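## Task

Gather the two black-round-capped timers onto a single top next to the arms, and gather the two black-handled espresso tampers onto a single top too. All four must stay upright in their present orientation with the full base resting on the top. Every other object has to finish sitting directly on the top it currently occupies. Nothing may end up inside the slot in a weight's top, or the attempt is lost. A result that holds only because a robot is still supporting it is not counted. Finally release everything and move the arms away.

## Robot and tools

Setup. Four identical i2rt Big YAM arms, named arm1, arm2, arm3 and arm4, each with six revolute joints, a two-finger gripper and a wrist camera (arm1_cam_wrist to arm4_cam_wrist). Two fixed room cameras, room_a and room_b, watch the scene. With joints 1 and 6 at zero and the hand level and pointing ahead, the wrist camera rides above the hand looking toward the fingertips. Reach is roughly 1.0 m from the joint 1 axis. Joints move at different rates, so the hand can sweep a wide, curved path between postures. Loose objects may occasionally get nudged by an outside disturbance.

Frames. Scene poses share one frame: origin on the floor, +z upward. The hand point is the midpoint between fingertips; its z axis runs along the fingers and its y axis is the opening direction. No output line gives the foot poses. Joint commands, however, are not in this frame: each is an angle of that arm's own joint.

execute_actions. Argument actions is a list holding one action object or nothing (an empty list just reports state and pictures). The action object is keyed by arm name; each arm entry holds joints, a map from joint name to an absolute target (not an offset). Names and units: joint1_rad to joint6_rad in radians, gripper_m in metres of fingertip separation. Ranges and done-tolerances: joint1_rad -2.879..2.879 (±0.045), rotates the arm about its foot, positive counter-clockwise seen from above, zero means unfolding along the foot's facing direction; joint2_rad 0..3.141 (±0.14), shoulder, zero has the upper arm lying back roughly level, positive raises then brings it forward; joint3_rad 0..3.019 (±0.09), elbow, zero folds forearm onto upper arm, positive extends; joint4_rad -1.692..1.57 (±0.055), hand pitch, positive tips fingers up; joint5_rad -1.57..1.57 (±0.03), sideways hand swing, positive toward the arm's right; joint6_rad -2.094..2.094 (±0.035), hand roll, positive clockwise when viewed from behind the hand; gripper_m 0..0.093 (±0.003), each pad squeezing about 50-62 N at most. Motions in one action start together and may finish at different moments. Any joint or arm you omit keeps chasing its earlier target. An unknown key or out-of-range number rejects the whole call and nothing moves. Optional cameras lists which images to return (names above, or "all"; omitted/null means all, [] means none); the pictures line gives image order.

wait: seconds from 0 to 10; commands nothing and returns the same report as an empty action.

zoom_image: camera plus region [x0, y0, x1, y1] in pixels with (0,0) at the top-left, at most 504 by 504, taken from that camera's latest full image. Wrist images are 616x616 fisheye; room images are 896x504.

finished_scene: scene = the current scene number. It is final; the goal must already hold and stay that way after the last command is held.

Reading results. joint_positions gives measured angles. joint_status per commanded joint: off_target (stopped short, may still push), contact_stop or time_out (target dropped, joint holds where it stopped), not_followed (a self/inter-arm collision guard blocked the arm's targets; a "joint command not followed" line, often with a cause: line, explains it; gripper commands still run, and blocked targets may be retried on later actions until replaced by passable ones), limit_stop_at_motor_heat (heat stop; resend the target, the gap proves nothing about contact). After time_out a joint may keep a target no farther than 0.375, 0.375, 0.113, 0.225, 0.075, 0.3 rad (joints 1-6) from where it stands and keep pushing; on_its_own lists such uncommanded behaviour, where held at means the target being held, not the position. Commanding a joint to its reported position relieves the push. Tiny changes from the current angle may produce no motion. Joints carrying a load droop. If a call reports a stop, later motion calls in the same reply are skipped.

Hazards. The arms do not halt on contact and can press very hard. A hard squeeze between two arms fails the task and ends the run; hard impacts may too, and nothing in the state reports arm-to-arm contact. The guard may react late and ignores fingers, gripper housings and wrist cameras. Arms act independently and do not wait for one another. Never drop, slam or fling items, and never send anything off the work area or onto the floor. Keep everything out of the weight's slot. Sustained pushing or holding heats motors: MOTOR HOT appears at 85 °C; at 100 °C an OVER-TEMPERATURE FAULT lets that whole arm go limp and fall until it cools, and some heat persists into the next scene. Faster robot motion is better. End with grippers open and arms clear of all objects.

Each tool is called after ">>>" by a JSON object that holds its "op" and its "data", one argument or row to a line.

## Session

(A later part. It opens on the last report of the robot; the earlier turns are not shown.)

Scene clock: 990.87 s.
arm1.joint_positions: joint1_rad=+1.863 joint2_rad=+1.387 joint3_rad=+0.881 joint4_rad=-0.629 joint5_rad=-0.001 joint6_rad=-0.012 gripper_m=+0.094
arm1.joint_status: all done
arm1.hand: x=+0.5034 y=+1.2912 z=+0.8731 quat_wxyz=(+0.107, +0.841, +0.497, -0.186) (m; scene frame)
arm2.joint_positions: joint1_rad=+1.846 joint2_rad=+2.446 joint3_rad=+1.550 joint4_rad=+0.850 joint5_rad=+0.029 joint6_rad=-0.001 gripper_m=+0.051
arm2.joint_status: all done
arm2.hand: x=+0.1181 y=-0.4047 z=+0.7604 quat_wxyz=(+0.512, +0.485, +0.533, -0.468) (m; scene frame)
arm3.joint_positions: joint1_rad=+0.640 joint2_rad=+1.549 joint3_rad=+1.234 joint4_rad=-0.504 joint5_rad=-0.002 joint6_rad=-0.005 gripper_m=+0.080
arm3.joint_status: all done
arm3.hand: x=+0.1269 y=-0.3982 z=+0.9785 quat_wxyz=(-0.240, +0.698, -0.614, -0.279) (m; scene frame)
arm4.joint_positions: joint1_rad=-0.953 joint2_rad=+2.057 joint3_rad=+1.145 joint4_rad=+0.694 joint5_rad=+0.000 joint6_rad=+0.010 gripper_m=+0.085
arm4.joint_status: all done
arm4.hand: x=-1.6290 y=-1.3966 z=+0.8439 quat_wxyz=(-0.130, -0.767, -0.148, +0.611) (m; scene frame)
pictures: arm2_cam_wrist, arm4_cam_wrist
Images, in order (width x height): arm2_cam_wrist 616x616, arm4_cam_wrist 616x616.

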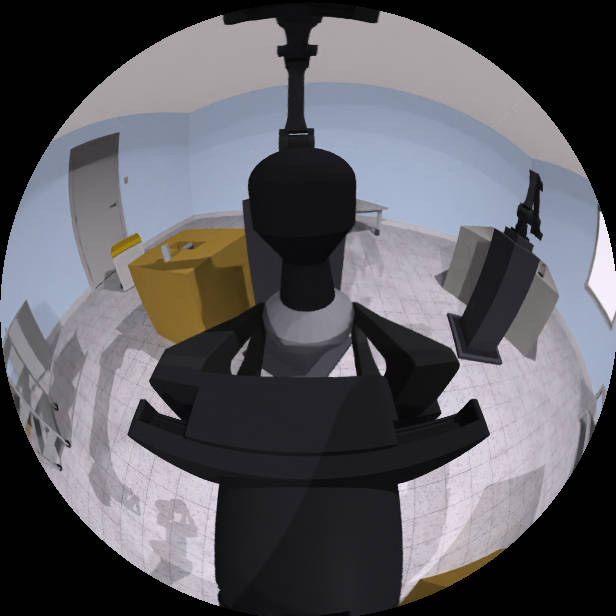

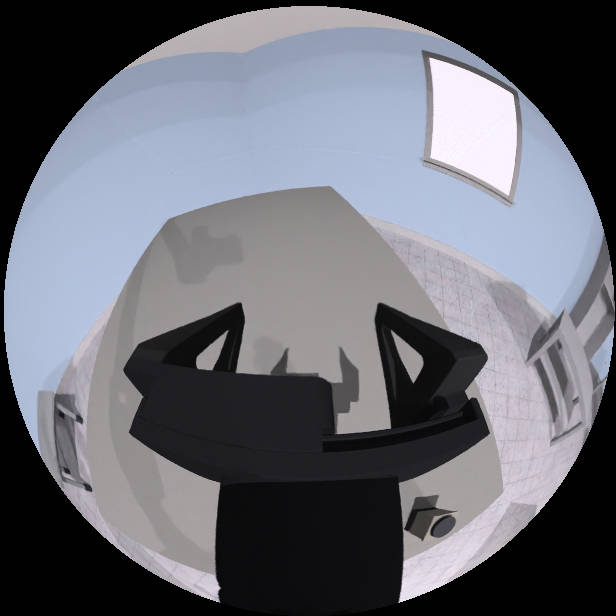

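>>> {"op": "execute_actions", "data": {
  "actions": [
    {"arm2": {"joints": {"joint1_rad": -1.92, "joint4_rad": 0.915}}, "arm1": {"joints": {"joint2_rad": 1.622, "joint3_rad": 1.315, "joint4_rad": -0.76}}, "arm3": {"joints": {"joint2_rad": 1.0, "joint3_rad": 0.8}}, "arm4": {"joints": {"joint2_rad": 1.2, "joint3_rad": 0.8, "joint4_rad": -0.3}}}
  ]
}}

Scene clock: 1000.17 s.
arm1.joint_positions: joint1_rad=+1.863 joint2_rad=+1.628 joint3_rad=+1.268 joint4_rad=-0.749 joint5_rad=-0.001 joint6_rad=-0.012 gripper_m=+0.094
arm1.joint_status: all done
arm1.hand: x=+0.4436 y=+1.1855 z=+0.9159 quat_wxyz=(+0.114, +0.838, +0.496, -0.198) (m; scene frame)
arm2.joint_positions: joint1_rad=-1.917 joint2_rad=+2.446 joint3_rad=+1.570 joint4_rad=+0.870 joint5_rad=+0.030 joint6_rad=-0.003 gripper_m=+0.051
arm2.joint_status: all done
arm2.hand: x=+0.4351 y=+1.1696 z=+0.7607 quat_wxyz=(-0.611, +0.356, -0.617, -0.346) (m; scene frame)
arm3.joint_positions: joint1_rad=+0.640 joint2_rad=+0.993 joint3_rad=+0.808 joint4_rad=-0.503 joint5_rad=-0.002 joint6_rad=-0.005 gripper_m=+0.080
arm3.joint_status: all done
arm3.hand: x=+0.1492 y=-0.5723 z=+1.0236 quat_wxyz=(-0.280, +0.678, -0.598, -0.324) (m; scene frame)
arm4.joint_positions: joint1_rad=-0.953 joint2_rad=+1.198 joint3_rad=+0.795 joint4_rad=-0.284 joint5_rad=+0.000 joint6_rad=+0.010 gripper_m=+0.085
arm4.joint_status: all done
arm4.hand: x=-1.4047 y=-1.3009 z=+0.9685 quat_wxyz=(-0.090, -0.888, -0.173, +0.416) (m; scene frame)
pictures: arm1_cam_wrist, arm2_cam_wrist, arm3_cam_wrist, arm4_cam_wrist, room_a, room_b
Images, in order (width x height): arm1_cam_wrist 616x616, arm2_cam_wrist 616x616, arm3_cam_wrist 616x616, arm4_cam_wrist 616x616, room_a 896x504, room_b 896x504.

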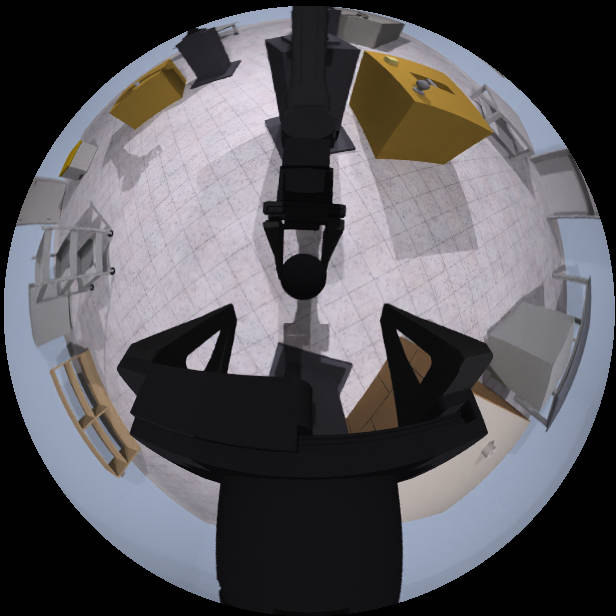

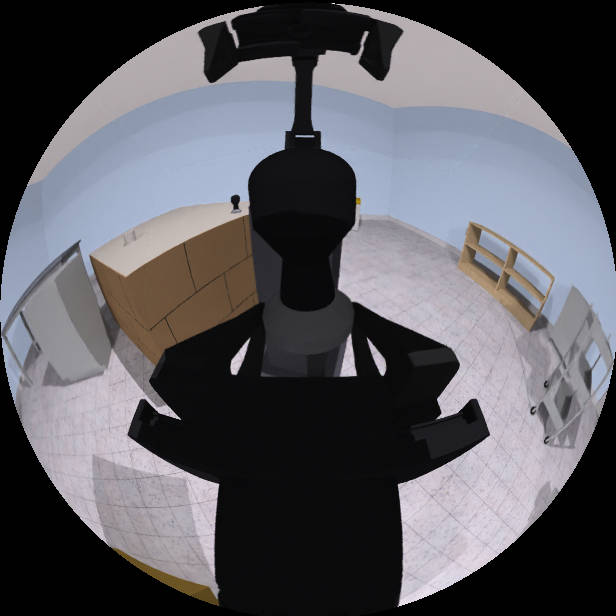

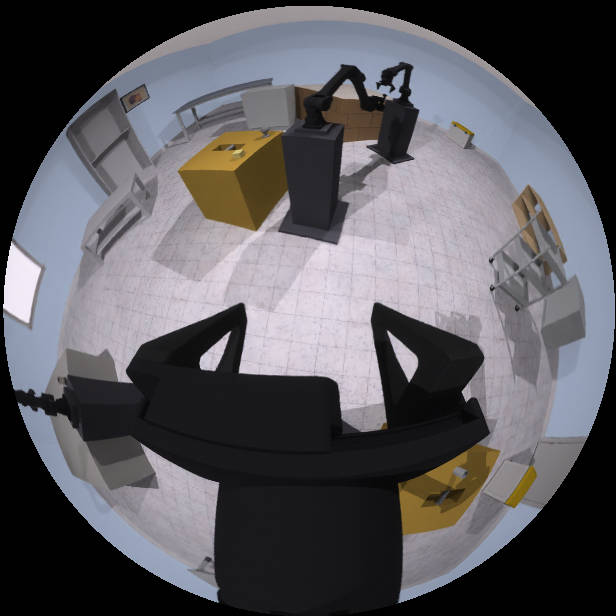

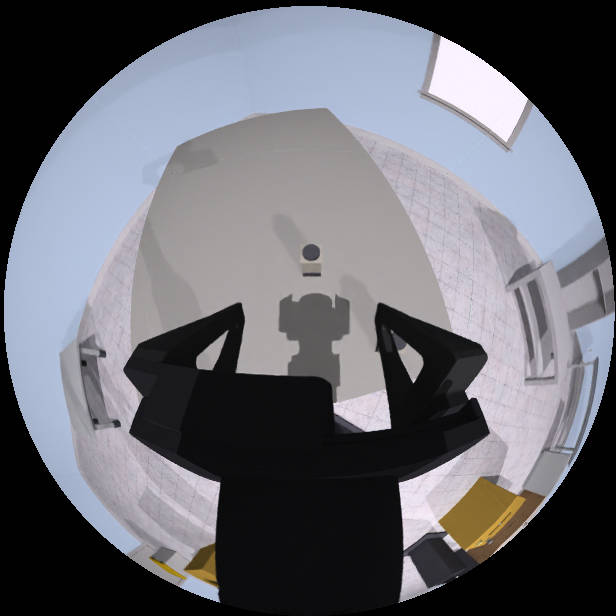

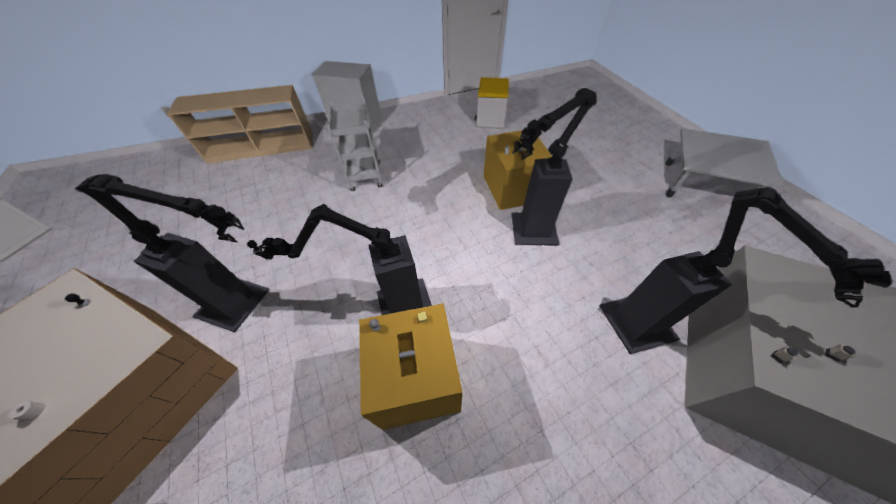

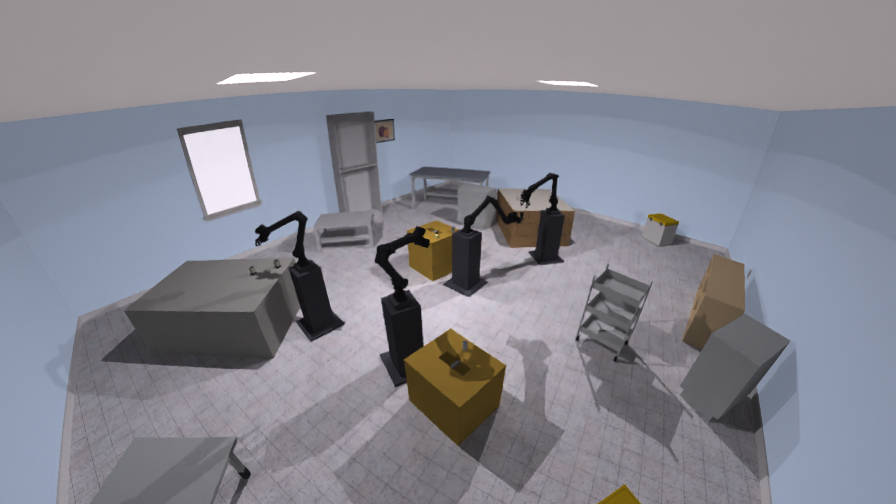

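>>> {"op": "zoom_image", "data": {
  "camera": "arm1_cam_wrist",
  "region": [230, 190, 390, 350]
}}

>>> {"op": "zoom_image", "data": {
  "camera": "arm2_cam_wrist",
  "region": [180, 0, 430, 250]
}}

Region (230, 190, 390, 350) of arm1_cam_wrist's 616x616 image, scaled by 3.150, with more detail than that image has.

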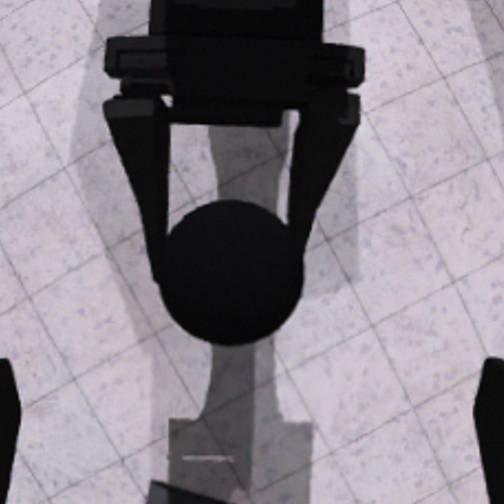

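Region (180, 0, 430, 250) of arm2_cam_wrist's 616x616 image, scaled by 2.016, with more detail than that image has.

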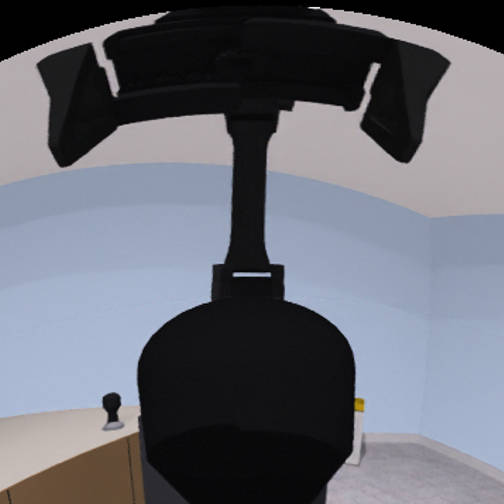

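>>> {"op": "execute_actions", "data": {
  "actions": [
    {"arm2": {"joints": {"joint5_rad": -0.005}}, "arm1": {"joints": {"joint2_rad": 1.803, "joint4_rad": -0.60, "gripper_m": 0.075}}}
  ],
  "cameras": ["arm1_cam_wrist", "arm2_cam_wrist"]
}}

Scene clock: 1024.23 s.
arm1.joint_positions: joint1_rad=+1.863 joint2_rad=+1.821 joint3_rad=+1.272 joint4_rad=-0.618 joint5_rad=-0.001 joint6_rad=-0.012 gripper_m=+0.075
arm1.joint_status: all done
arm1.hand: x=+0.4309 y=+1.1634 z=+0.8213 quat_wxyz=(+0.100, +0.843, +0.499, -0.173) (m; scene frame)
arm2.joint_positions: joint1_rad=-1.917 joint2_rad=+2.446 joint3_rad=+1.570 joint4_rad=+0.870 joint5_rad=-0.004 joint6_rad=-0.003 gripper_m=+0.051
arm2.joint_status: all done
arm2.hand: x=+0.4301 y=+1.1725 z=+0.7607 quat_wxyz=(-0.605, +0.366, -0.611, -0.356) (m; scene frame)
arm3.joint_positions: joint1_rad=+0.640 joint2_rad=+0.993 joint3_rad=+0.808 joint4_rad=-0.503 joint5_rad=-0.002 joint6_rad=-0.005 gripper_m=+0.080
arm3.joint_status: not commanded
arm3.hand: x=+0.1492 y=-0.5723 z=+1.0236 quat_wxyz=(-0.280, +0.678, -0.598, -0.324) (m; scene frame)
arm4.joint_positions: joint1_rad=-0.953 joint2_rad=+1.198 joint3_rad=+0.795 joint4_rad=-0.284 joint5_rad=+0.000 joint6_rad=+0.010 gripper_m=+0.085
arm4.joint_status: not commanded
arm4.hand: x=-1.4047 y=-1.3009 z=+0.9685 quat_wxyz=(-0.090, -0.888, -0.173, +0.416) (m; scene frame)
pictures: arm1_cam_wrist, arm2_cam_wrist
Images, in order (width x height): arm1_cam_wrist 616x616, arm2_cam_wrist 616x616.

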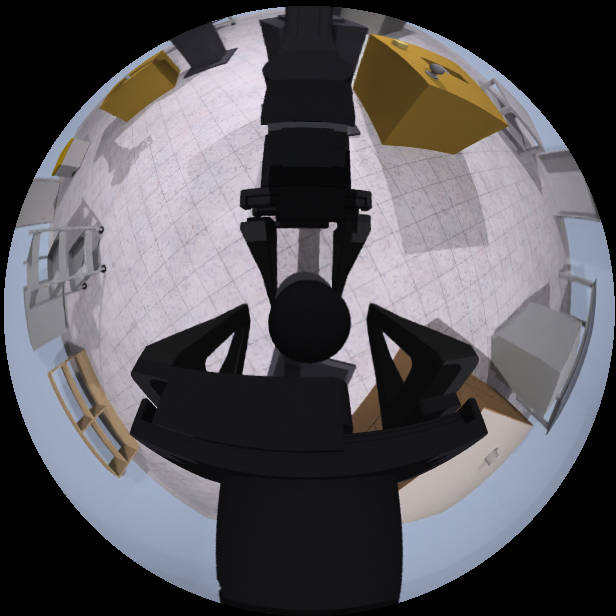

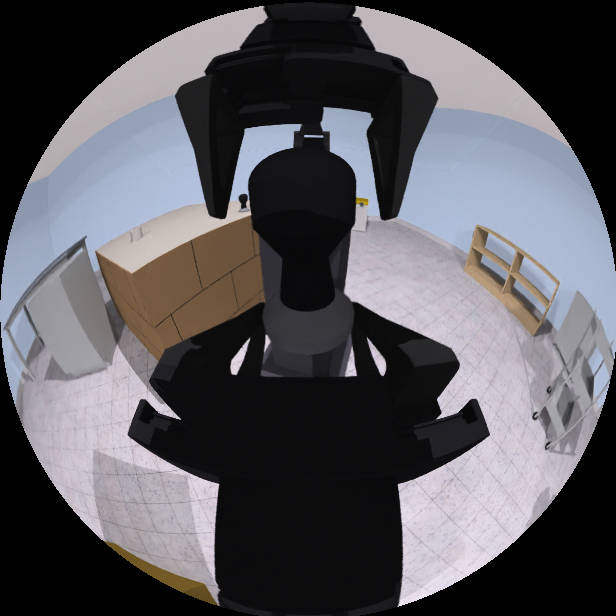

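>>> {"op": "execute_actions", "data": {
  "actions": [
    {"arm1": {"joints": {"gripper_m": 0.02}}}
  ],
  "cameras": ["arm2_cam_wrist"]
}}

Scene clock: 1028.87 s.
arm1.joint_positions: joint1_rad=+1.863 joint2_rad=+1.821 joint3_rad=+1.272 joint4_rad=-0.618 joint5_rad=-0.001 joint6_rad=-0.012 gripper_m=+0.045
arm1.joint_status: gripper_m off_target (ended at +0.045, target +0.020)
arm1.hand: x=+0.4309 y=+1.1634 z=+0.8213 quat_wxyz=(+0.100, +0.843, +0.499, -0.173) (m; scene frame)
arm2.joint_positions: joint1_rad=-1.917 joint2_rad=+2.446 joint3_rad=+1.570 joint4_rad=+0.872 joint5_rad=-0.004 joint6_rad=-0.003 gripper_m=+0.051
arm2.joint_status: not commanded
arm2.hand: x=+0.4301 y=+1.1725 z=+0.7610 quat_wxyz=(-0.605, +0.366, -0.610, -0.357) (m; scene frame)
arm3.joint_positions: joint1_rad=+0.640 joint2_rad=+0.993 joint3_rad=+0.808 joint4_rad=-0.503 joint5_rad=-0.002 joint6_rad=-0.005 gripper_m=+0.080
arm3.joint_status: not commanded
arm3.hand: x=+0.1492 y=-0.5723 z=+1.0236 quat_wxyz=(-0.280, +0.678, -0.598, -0.324) (m; scene frame)
arm4.joint_positions: joint1_rad=-0.953 joint2_rad=+1.198 joint3_rad=+0.795 joint4_rad=-0.284 joint5_rad=+0.000 joint6_rad=+0.010 gripper_m=+0.085
arm4.joint_status: not commanded
arm4.hand: x=-1.4047 y=-1.3009 z=+0.9685 quat_wxyz=(-0.090, -0.888, -0.173, +0.416) (m; scene frame)
pictures: arm2_cam_wrist
Images, in order (width x height): arm2_cam_wrist 616x616.

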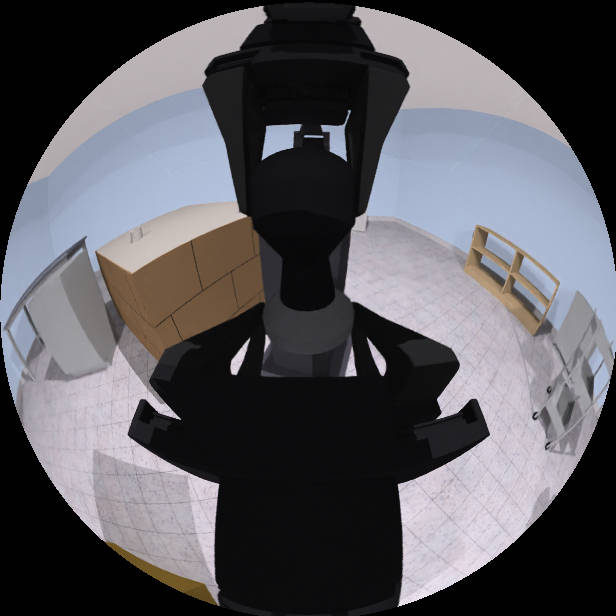

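>>> {"op": "execute_actions", "data": {
  "actions": [
    {"arm2": {"joints": {"gripper_m": 0.085, "joint4_rad": 0.865}}}
  ],
  "cameras": ["arm1_cam_wrist", "arm2_cam_wrist"]
}}

Scene clock: 1033.17 s.
arm1.joint_positions: joint1_rad=+1.863 joint2_rad=+1.821 joint3_rad=+1.272 joint4_rad=-0.618 joint5_rad=-0.001 joint6_rad=-0.012 gripper_m=+0.045
arm1.joint_status: not commanded
arm1.hand: x=+0.4309 y=+1.1634 z=+0.8213 quat_wxyz=(+0.100, +0.843, +0.499, -0.173) (m; scene frame)
arm2.joint_positions: joint1_rad=-1.917 joint2_rad=+2.442 joint3_rad=+1.570 joint4_rad=+0.872 joint5_rad=-0.004 joint6_rad=-0.003 gripper_m=+0.085
arm2.joint_status: all done
arm2.hand: x=+0.4303 y=+1.1729 z=+0.7648 quat_wxyz=(-0.607, +0.365, -0.609, -0.357) (m; scene frame)
arm3.joint_positions: joint1_rad=+0.640 joint2_rad=+0.993 joint3_rad=+0.808 joint4_rad=-0.503 joint5_rad=-0.002 joint6_rad=-0.005 gripper_m=+0.080
arm3.joint_status: not commanded
arm3.hand: x=+0.1492 y=-0.5723 z=+1.0236 quat_wxyz=(-0.280, +0.678, -0.598, -0.324) (m; scene frame)
arm4.joint_positions: joint1_rad=-0.953 joint2_rad=+1.198 joint3_rad=+0.795 joint4_rad=-0.284 joint5_rad=+0.000 joint6_rad=+0.010 gripper_m=+0.085
arm4.joint_status: not commanded
arm4.hand: x=-1.4047 y=-1.3009 z=+0.9685 quat_wxyz=(-0.090, -0.888, -0.173, +0.416) (m; scene frame)
pictures: arm1_cam_wrist, arm2_cam_wrist
Images, in order (width x height): arm1_cam_wrist 616x616, arm2_cam_wrist 616x616.

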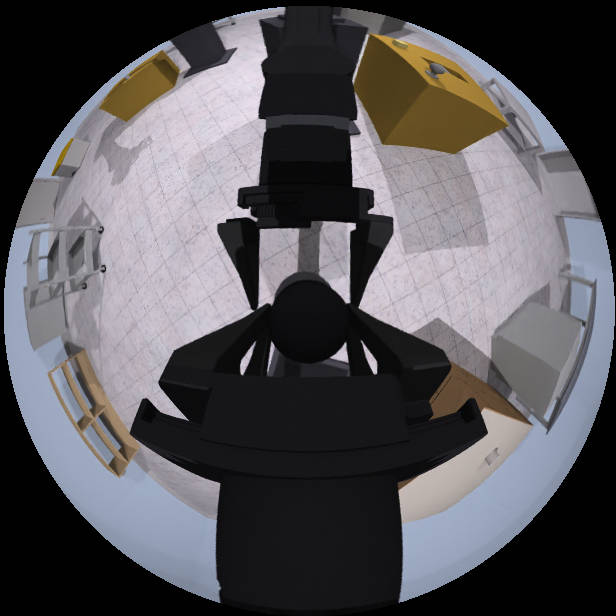

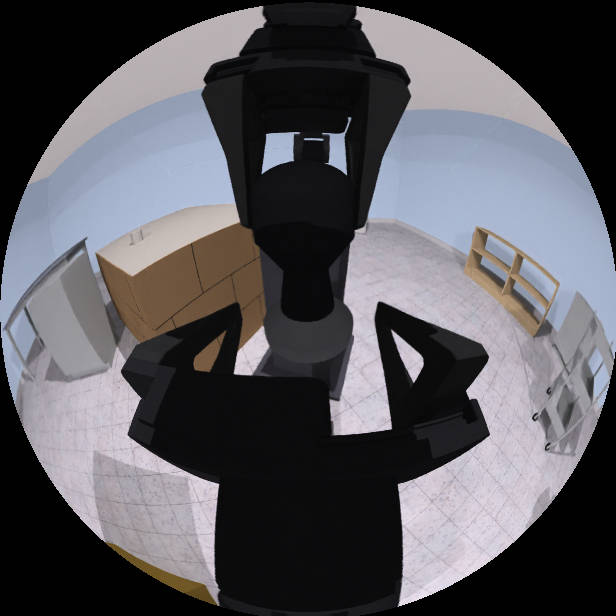

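>>> {"op": "execute_actions", "data": {
  "actions": [
    {"arm2": {"joints": {"joint2_rad": 2.52, "joint3_rad": 1.45, "joint4_rad": 0.7}}}
  ],
  "cameras": ["arm1_cam_wrist", "room_a"]
}}

Scene clock: 1042.97 s.
arm1.joint_positions: joint1_rad=+1.863 joint2_rad=+1.821 joint3_rad=+1.272 joint4_rad=-0.618 joint5_rad=-0.001 joint6_rad=-0.012 gripper_m=+0.045
arm1.joint_status: not commanded
arm1.hand: x=+0.4309 y=+1.1634 z=+0.8213 quat_wxyz=(+0.100, +0.843, +0.499, -0.173) (m; scene frame)
arm2.joint_positions: joint1_rad=-1.917 joint2_rad=+2.523 joint3_rad=+1.441 joint4_rad=+0.710 joint5_rad=-0.004 joint6_rad=-0.003 gripper_m=+0.085
arm2.joint_status: all done
arm2.hand: x=+0.3973 y=+1.1110 z=+0.6031 quat_wxyz=(-0.483, +0.425, -0.711, -0.284) (m; scene frame)
arm3.joint_positions: joint1_rad=+0.640 joint2_rad=+0.993 joint3_rad=+0.808 joint4_rad=-0.503 joint5_rad=-0.002 joint6_rad=-0.005 gripper_m=+0.080
arm3.joint_status: not commanded
arm3.hand: x=+0.1492 y=-0.5723 z=+1.0236 quat_wxyz=(-0.280, +0.678, -0.598, -0.324) (m; scene frame)
arm4.joint_positions: joint1_rad=-0.953 joint2_rad=+1.198 joint3_rad=+0.795 joint4_rad=-0.284 joint5_rad=+0.000 joint6_rad=+0.010 gripper_m=+0.085
arm4.joint_status: not commanded
arm4.hand: x=-1.4047 y=-1.3009 z=+0.9685 quat_wxyz=(-0.090, -0.888, -0.173, +0.416) (m; scene frame)
pictures: arm1_cam_wrist, room_a
Images, in order (width x height): arm1_cam_wrist 616x616, room_a 896x504.

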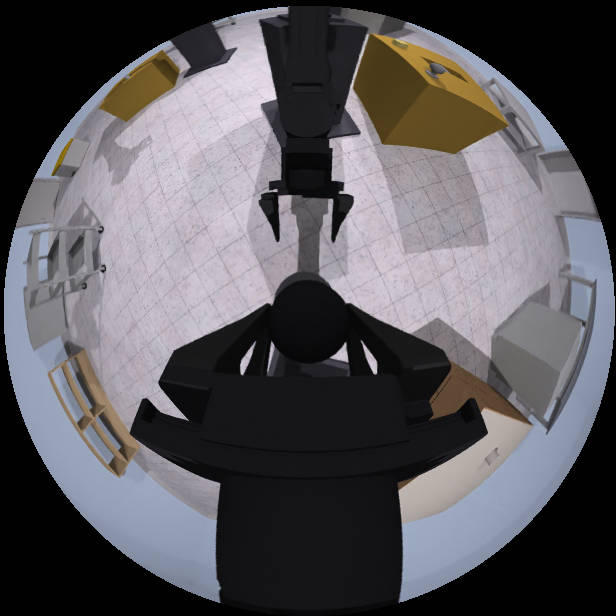

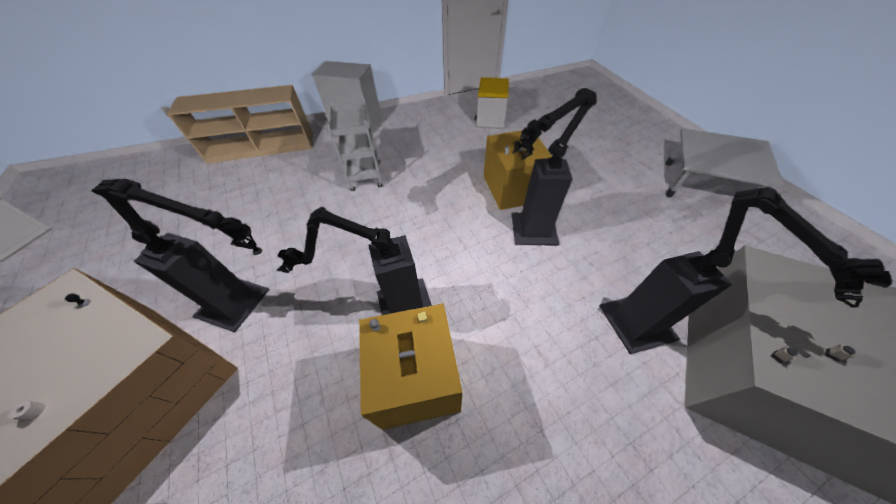

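>>> {"op": "execute_actions", "data": {
  "actions": [
    {"arm1": {"joints": {"joint1_rad": -0.1, "joint2_rad": 1.985, "joint4_rad": -0.41}}, "arm2": {"joints": {"joint1_rad": -2.4, "joint2_rad": 1.6, "joint3_rad": 0.95, "joint4_rad": -0.3}}}
  ],
  "cameras": ["arm1_cam_wrist", "room_a", "room_b"]
}}

Scene clock: 1060.03 s.
arm1.joint_positions: joint1_rad=-0.106 joint2_rad=+2.030 joint3_rad=+1.290 joint4_rad=-0.415 joint5_rad=+0.003 joint6_rad=-0.012 gripper_m=+0.045
arm1.joint_status: all done
arm1.hand: x=+0.3439 y=+2.1901 z=+0.7252 quat_wxyz=(-0.095, +0.880, -0.427, -0.184) (m; scene frame)
arm2.joint_positions: joint1_rad=-2.399 joint2_rad=+1.582 joint3_rad=+0.955 joint4_rad=-0.285 joint5_rad=-0.004 joint6_rad=-0.003 gripper_m=+0.085
arm2.joint_status: all done
arm2.hand: x=+0.4838 y=+0.7378 z=+0.8288 quat_wxyz=(-0.308, +0.277, -0.905, -0.091) (m; scene frame)
arm3.joint_positions: joint1_rad=+0.640 joint2_rad=+0.993 joint3_rad=+0.808 joint4_rad=-0.503 joint5_rad=-0.002 joint6_rad=-0.005 gripper_m=+0.080
arm3.joint_status: not commanded
arm3.hand: x=+0.1492 y=-0.5723 z=+1.0236 quat_wxyz=(-0.280, +0.678, -0.598, -0.324) (m; scene frame)
arm4.joint_positions: joint1_rad=-0.953 joint2_rad=+1.198 joint3_rad=+0.795 joint4_rad=-0.284 joint5_rad=+0.000 joint6_rad=+0.010 gripper_m=+0.085
arm4.joint_status: not commanded
arm4.hand: x=-1.4047 y=-1.3009 z=+0.9685 quat_wxyz=(-0.090, -0.888, -0.173, +0.416) (m; scene frame)
pictures: arm1_cam_wrist, room_a, room_b
Images, in order (width x height): arm1_cam_wrist 616x616, room_a 896x504, room_b 896x504.

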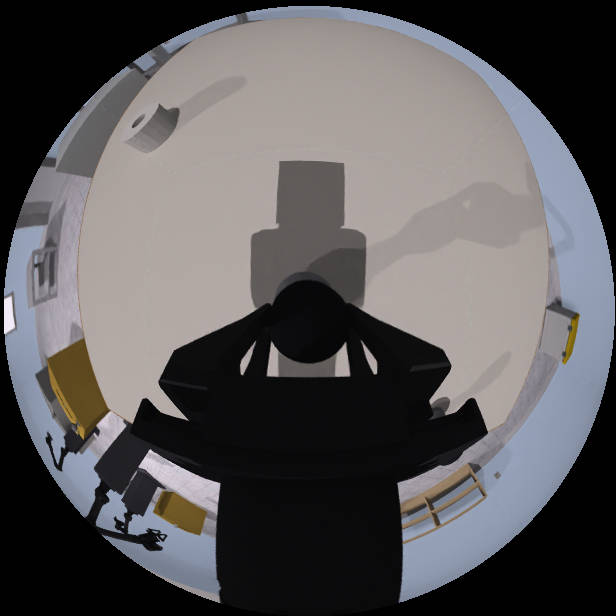

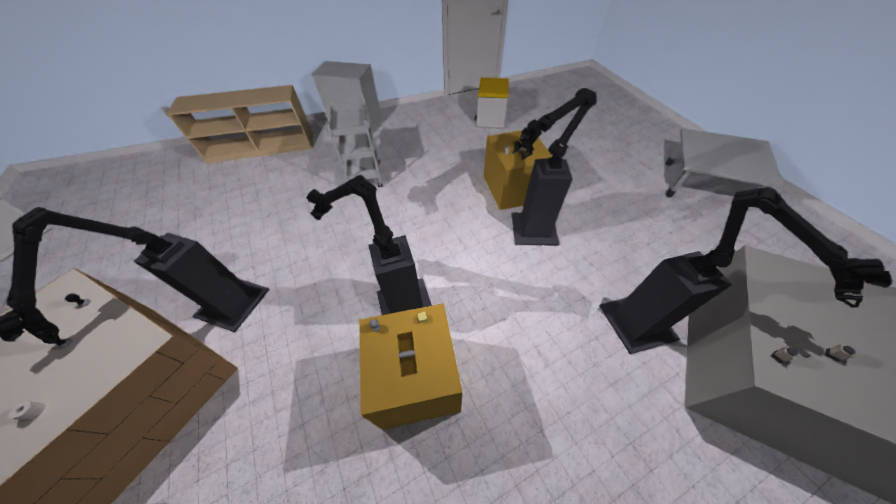

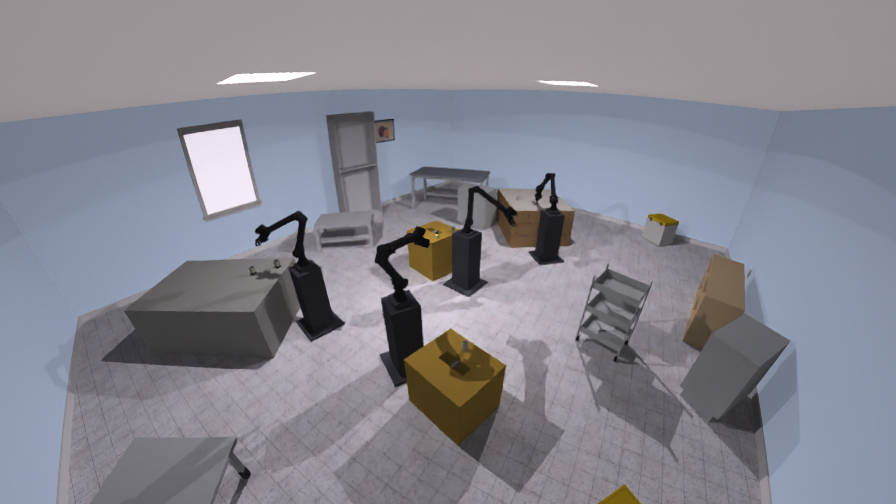

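>>> {"op": "zoom_image", "data": {
  "camera": "room_a",
  "region": [0, 270, 130, 380]
}}

Region (0, 270, 130, 380) of room_a's 896x504 image, scaled by 3.877, with more detail than that image has; it fills the top 426 rows of this view, and the rest is white.

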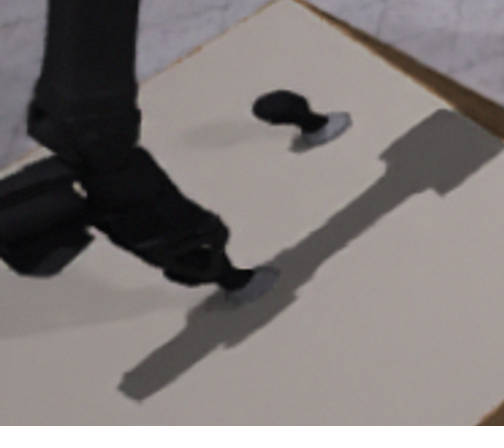

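>>> {"op": "execute_actions", "data": {
  "actions": [
    {"arm1": {"joints": {"joint2_rad": 2.088, "joint4_rad": -0.345}}}
  ],
  "cameras": ["arm1_cam_wrist", "room_a"]
}}

>>> {"op": "zoom_image", "data": {
  "camera": "room_a",
  "region": [0, 270, 130, 380]
}}

Scene clock: 1069.80 s.
arm1.joint_positions: joint1_rad=-0.106 joint2_rad=+2.066 joint3_rad=+1.291 joint4_rad=-0.355 joint5_rad=+0.001 joint6_rad=-0.012 gripper_m=+0.045
arm1.joint_status: all done
arm1.hand: x=+0.3385 y=+2.1956 z=+0.7100 quat_wxyz=(-0.099, +0.878, -0.425, -0.196) (m; scene frame)
arm2.joint_positions: joint1_rad=-2.399 joint2_rad=+1.582 joint3_rad=+0.955 joint4_rad=-0.285 joint5_rad=-0.004 joint6_rad=-0.003 gripper_m=+0.085
arm2.joint_status: not commanded
arm2.hand: x=+0.4838 y=+0.7378 z=+0.8288 quat_wxyz=(-0.308, +0.277, -0.905, -0.091) (m; scene frame)
arm3.joint_positions: joint1_rad=+0.640 joint2_rad=+0.993 joint3_rad=+0.808 joint4_rad=-0.503 joint5_rad=-0.002 joint6_rad=-0.005 gripper_m=+0.080
arm3.joint_status: not commanded
arm3.hand: x=+0.1492 y=-0.5723 z=+1.0236 quat_wxyz=(-0.280, +0.678, -0.598, -0.324) (m; scene frame)
arm4.joint_positions: joint1_rad=-0.953 joint2_rad=+1.198 joint3_rad=+0.795 joint4_rad=-0.284 joint5_rad=+0.000 joint6_rad=+0.010 gripper_m=+0.085
arm4.joint_status: not commanded
arm4.hand: x=-1.4047 y=-1.3009 z=+0.9685 quat_wxyz=(-0.090, -0.888, -0.173, +0.416) (m; scene frame)
pictures: arm1_cam_wrist, room_a
Images, in order (width x height): arm1_cam_wrist 616x616, room_a 896x504.

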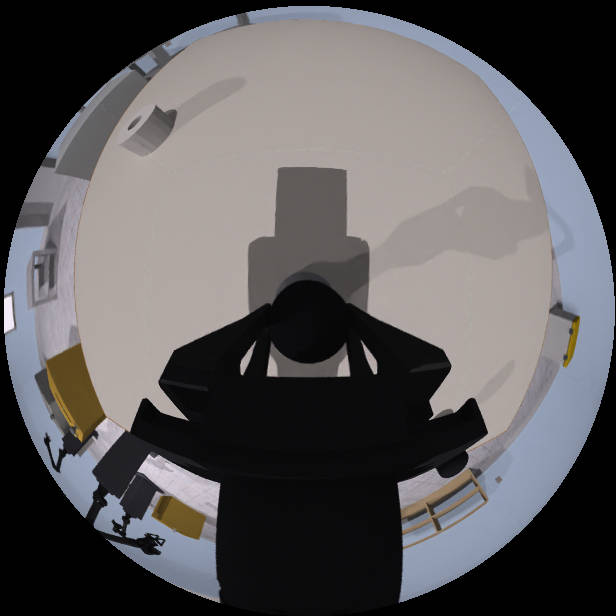

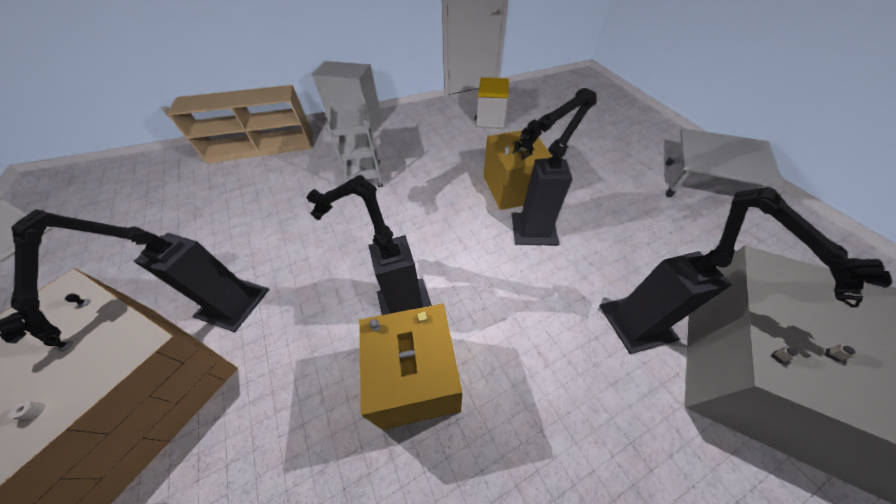

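Region (0, 270, 130, 380) of room_a's 896x504 image, scaled by 3.877, with more detail than that image has; it fills the top 426 rows of this view, and the rest is white.

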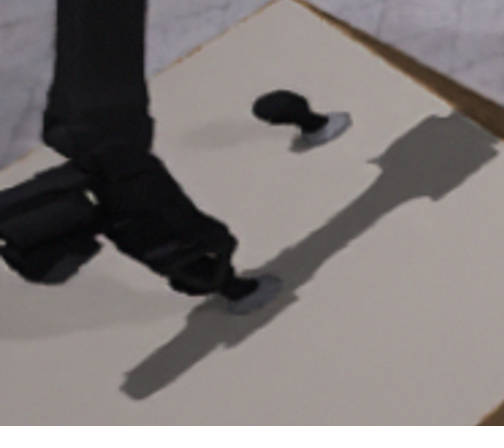

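>>> {"op": "execute_actions", "data": {
  "actions": [
    {"arm1": {"joints": {"joint2_rad": 2.095, "joint4_rad": -0.395}}}
  ],
  "cameras": ["arm1_cam_wrist"]
}}

Scene clock: 1075.43 s.
arm1.joint_positions: joint1_rad=-0.106 joint2_rad=+2.066 joint3_rad=+1.291 joint4_rad=-0.367 joint5_rad=+0.001 joint6_rad=-0.012 gripper_m=+0.045
arm1.joint_status: all done
arm1.hand: x=+0.3401 y=+2.1936 z=+0.7088 quat_wxyz=(-0.097, +0.879, -0.425, -0.191) (m; scene frame)
arm2.joint_positions: joint1_rad=-2.399 joint2_rad=+1.582 joint3_rad=+0.955 joint4_rad=-0.285 joint5_rad=-0.004 joint6_rad=-0.003 gripper_m=+0.085
arm2.joint_status: not commanded
arm2.hand: x=+0.4838 y=+0.7378 z=+0.8288 quat_wxyz=(-0.308, +0.277, -0.905, -0.091) (m; scene frame)
arm3.joint_positions: joint1_rad=+0.640 joint2_rad=+0.993 joint3_rad=+0.808 joint4_rad=-0.503 joint5_rad=-0.002 joint6_rad=-0.005 gripper_m=+0.080
arm3.joint_status: not commanded
arm3.hand: x=+0.1492 y=-0.5723 z=+1.0236 quat_wxyz=(-0.280, +0.678, -0.598, -0.324) (m; scene frame)
arm4.joint_positions: joint1_rad=-0.953 joint2_rad=+1.198 joint3_rad=+0.795 joint4_rad=-0.284 joint5_rad=+0.000 joint6_rad=+0.010 gripper_m=+0.085
arm4.joint_status: not commanded
arm4.hand: x=-1.4047 y=-1.3009 z=+0.9685 quat_wxyz=(-0.090, -0.888, -0.173, +0.416) (m; scene frame)
pictures: arm1_cam_wrist
Images, in order (width x height): arm1_cam_wrist 616x616.

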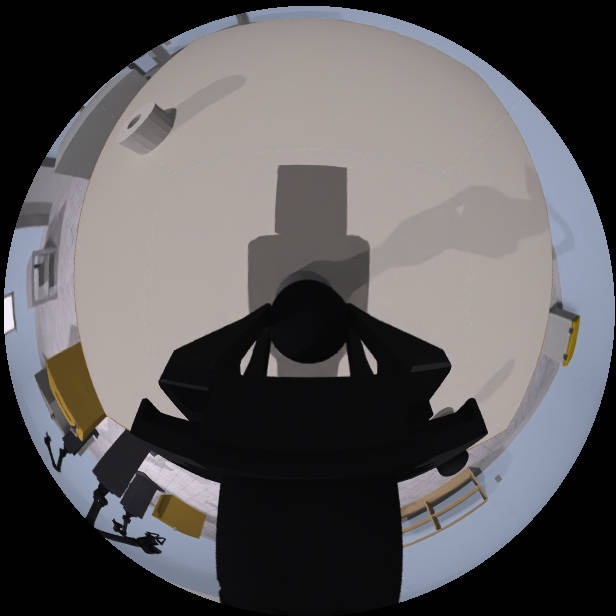

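>>> {"op": "execute_actions", "data": {
  "actions": [
    {"arm1": {"joints": {"joint2_rad": 2.06, "joint4_rad": -0.367, "gripper_m": 0.08}}}
  ],
  "cameras": ["arm1_cam_wrist"]
}}

>>> {"op": "execute_actions", "data": {
  "actions": [
    {"arm1": {"joints": {"joint2_rad": 1.65, "joint4_rad": -0.6}}}
  ]
}}

Scene clock: 1079.30 s.
arm1.joint_positions: joint1_rad=-0.106 joint2_rad=+2.065 joint3_rad=+1.291 joint4_rad=-0.367 joint5_rad=+0.001 joint6_rad=-0.011 gripper_m=+0.080
arm1.joint_status: all done
arm1.hand: x=+0.3401 y=+2.1936 z=+0.7090 quat_wxyz=(-0.097, +0.879, -0.426, -0.191) (m; scene frame)
arm2.joint_positions: joint1_rad=-2.399 joint2_rad=+1.582 joint3_rad=+0.955 joint4_rad=-0.285 joint5_rad=-0.004 joint6_rad=-0.003 gripper_m=+0.085
arm2.joint_status: not commanded
arm2.hand: x=+0.4838 y=+0.7378 z=+0.8288 quat_wxyz=(-0.308, +0.277, -0.905, -0.091) (m; scene frame)
arm3.joint_positions: joint1_rad=+0.640 joint2_rad=+0.993 joint3_rad=+0.808 joint4_rad=-0.503 joint5_rad=-0.002 joint6_rad=-0.005 gripper_m=+0.080
arm3.joint_status: not commanded
arm3.hand: x=+0.1492 y=-0.5723 z=+1.0236 quat_wxyz=(-0.280, +0.678, -0.598, -0.324) (m; scene frame)
arm4.joint_positions: joint1_rad=-0.953 joint2_rad=+1.198 joint3_rad=+0.795 joint4_rad=-0.284 joint5_rad=+0.000 joint6_rad=+0.010 gripper_m=+0.085
arm4.joint_status: not commanded
arm4.hand: x=-1.4047 y=-1.3009 z=+0.9685 quat_wxyz=(-0.090, -0.888, -0.173, +0.416) (m; scene frame)
pictures: arm1_cam_wrist
Images, in order (width x height): arm1_cam_wrist 616x616.

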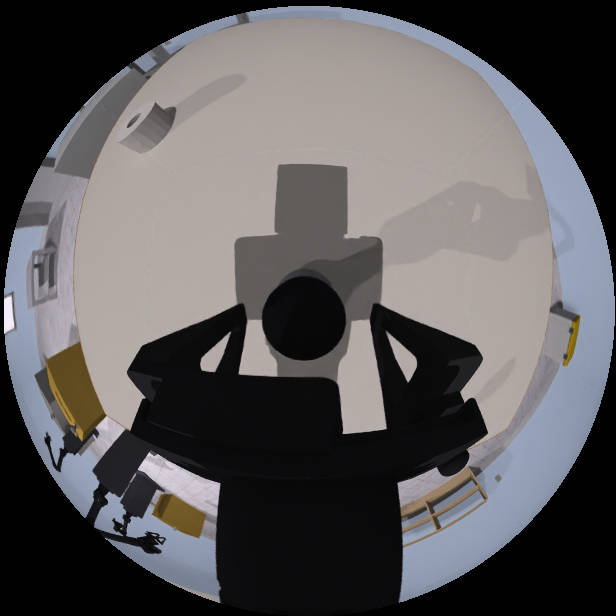

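Scene clock: 1080.70 s.
arm1.joint_positions: joint1_rad=-0.106 joint2_rad=+1.639 joint3_rad=+1.291 joint4_rad=-0.590 joint5_rad=+0.001 joint6_rad=-0.011 gripper_m=+0.080
arm1.joint_status: all done
arm1.hand: x=+0.3503 y=+2.1797 z=+0.9434 quat_wxyz=(-0.140, +0.855, -0.414, -0.279) (m; scene frame)
arm2.joint_positions: joint1_rad=-2.399 joint2_rad=+1.582 joint3_rad=+0.955 joint4_rad=-0.285 joint5_rad=-0.004 joint6_rad=-0.003 gripper_m=+0.085
arm2.joint_status: not commanded
arm2.hand: x=+0.4838 y=+0.7378 z=+0.8288 quat_wxyz=(-0.308, +0.277, -0.905, -0.091) (m; scene frame)
arm3.joint_positions: joint1_rad=+0.640 joint2_rad=+0.993 joint3_rad=+0.808 joint4_rad=-0.503 joint5_rad=-0.002 joint6_rad=-0.005 gripper_m=+0.080
arm3.joint_status: not commanded
arm3.hand: x=+0.1492 y=-0.5723 z=+1.0236 quat_wxyz=(-0.280, +0.678, -0.598, -0.324) (m; scene frame)
arm4.joint_positions: joint1_rad=-0.953 joint2_rad=+1.198 joint3_rad=+0.795 joint4_rad=-0.284 joint5_rad=+0.000 joint6_rad=+0.010 gripper_m=+0.085
arm4.joint_status: not commanded
arm4.hand: x=-1.4047 y=-1.3009 z=+0.9685 quat_wxyz=(-0.090, -0.888, -0.173, +0.416) (m; scene frame)
pictures: arm1_cam_wrist, arm2_cam_wrist, arm3_cam_wrist, arm4_cam_wrist, room_a, room_b
Images, in order (width x height): arm1_cam_wrist 616x616, arm2_cam_wrist 616x616, arm3_cam_wrist 616x616, arm4_cam_wrist 616x616, room_a 896x504, room_b 896x504.

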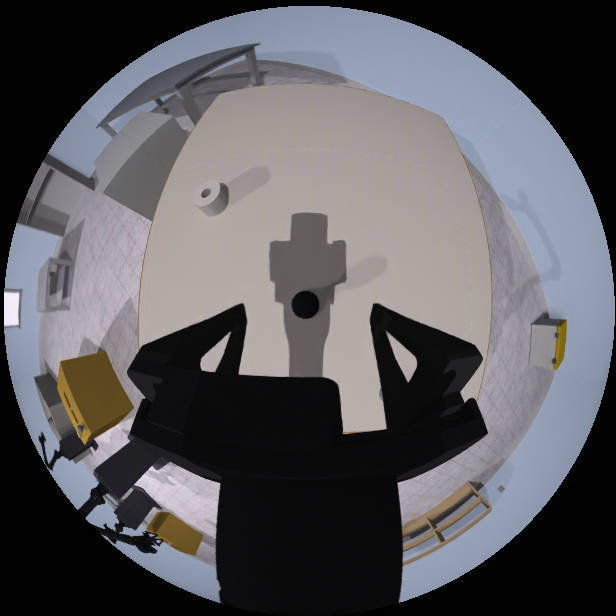

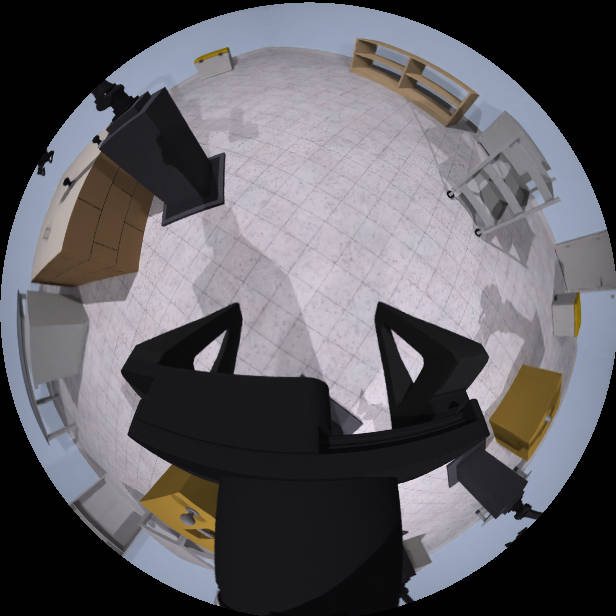

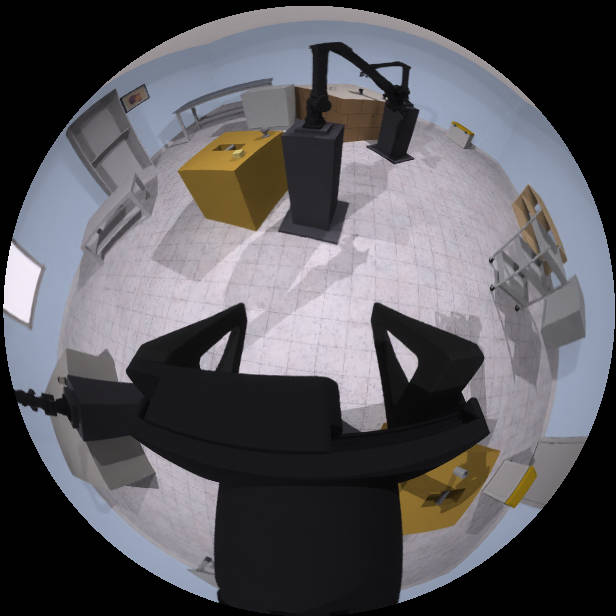

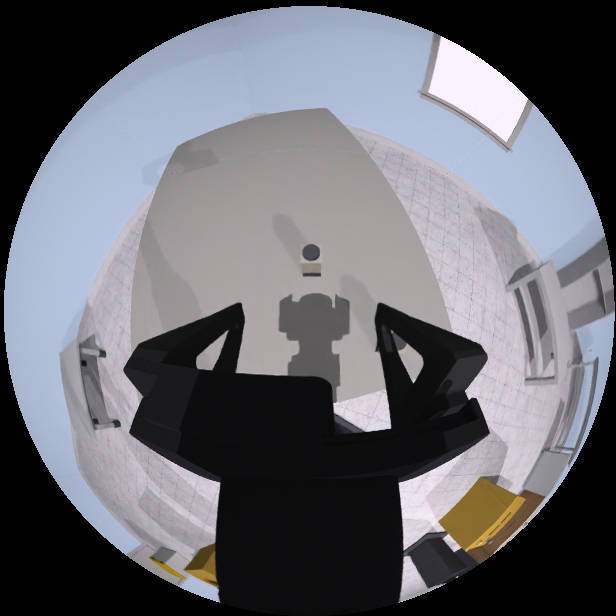

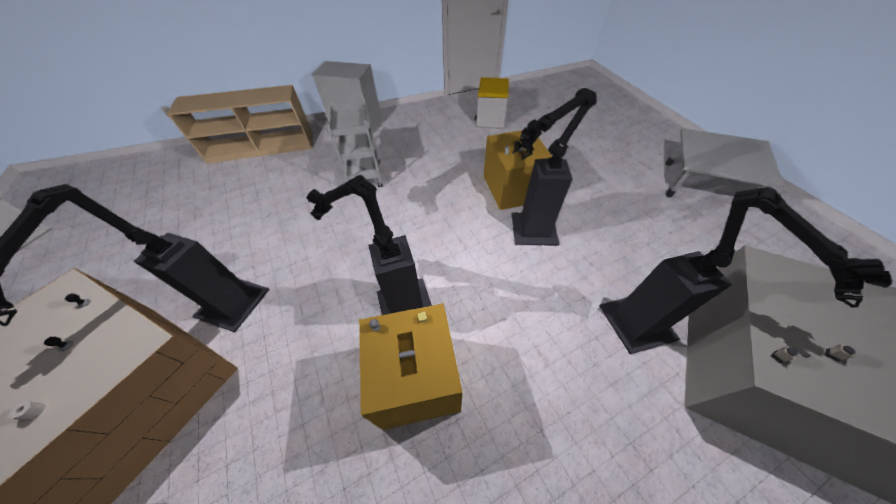

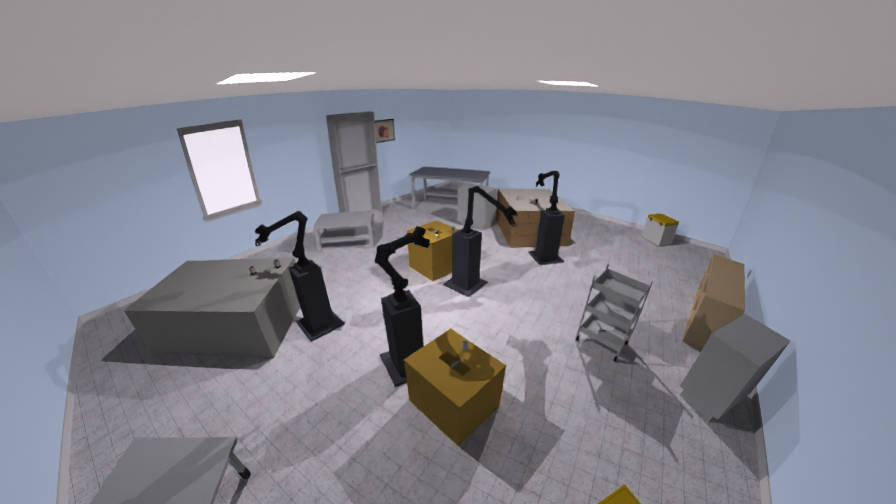

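All four objects are standing on their tops and the arms are clear.

>>> {"op": "finished_scene", "data": {
  "scene": 1
}}

The scene is finished: the task was done.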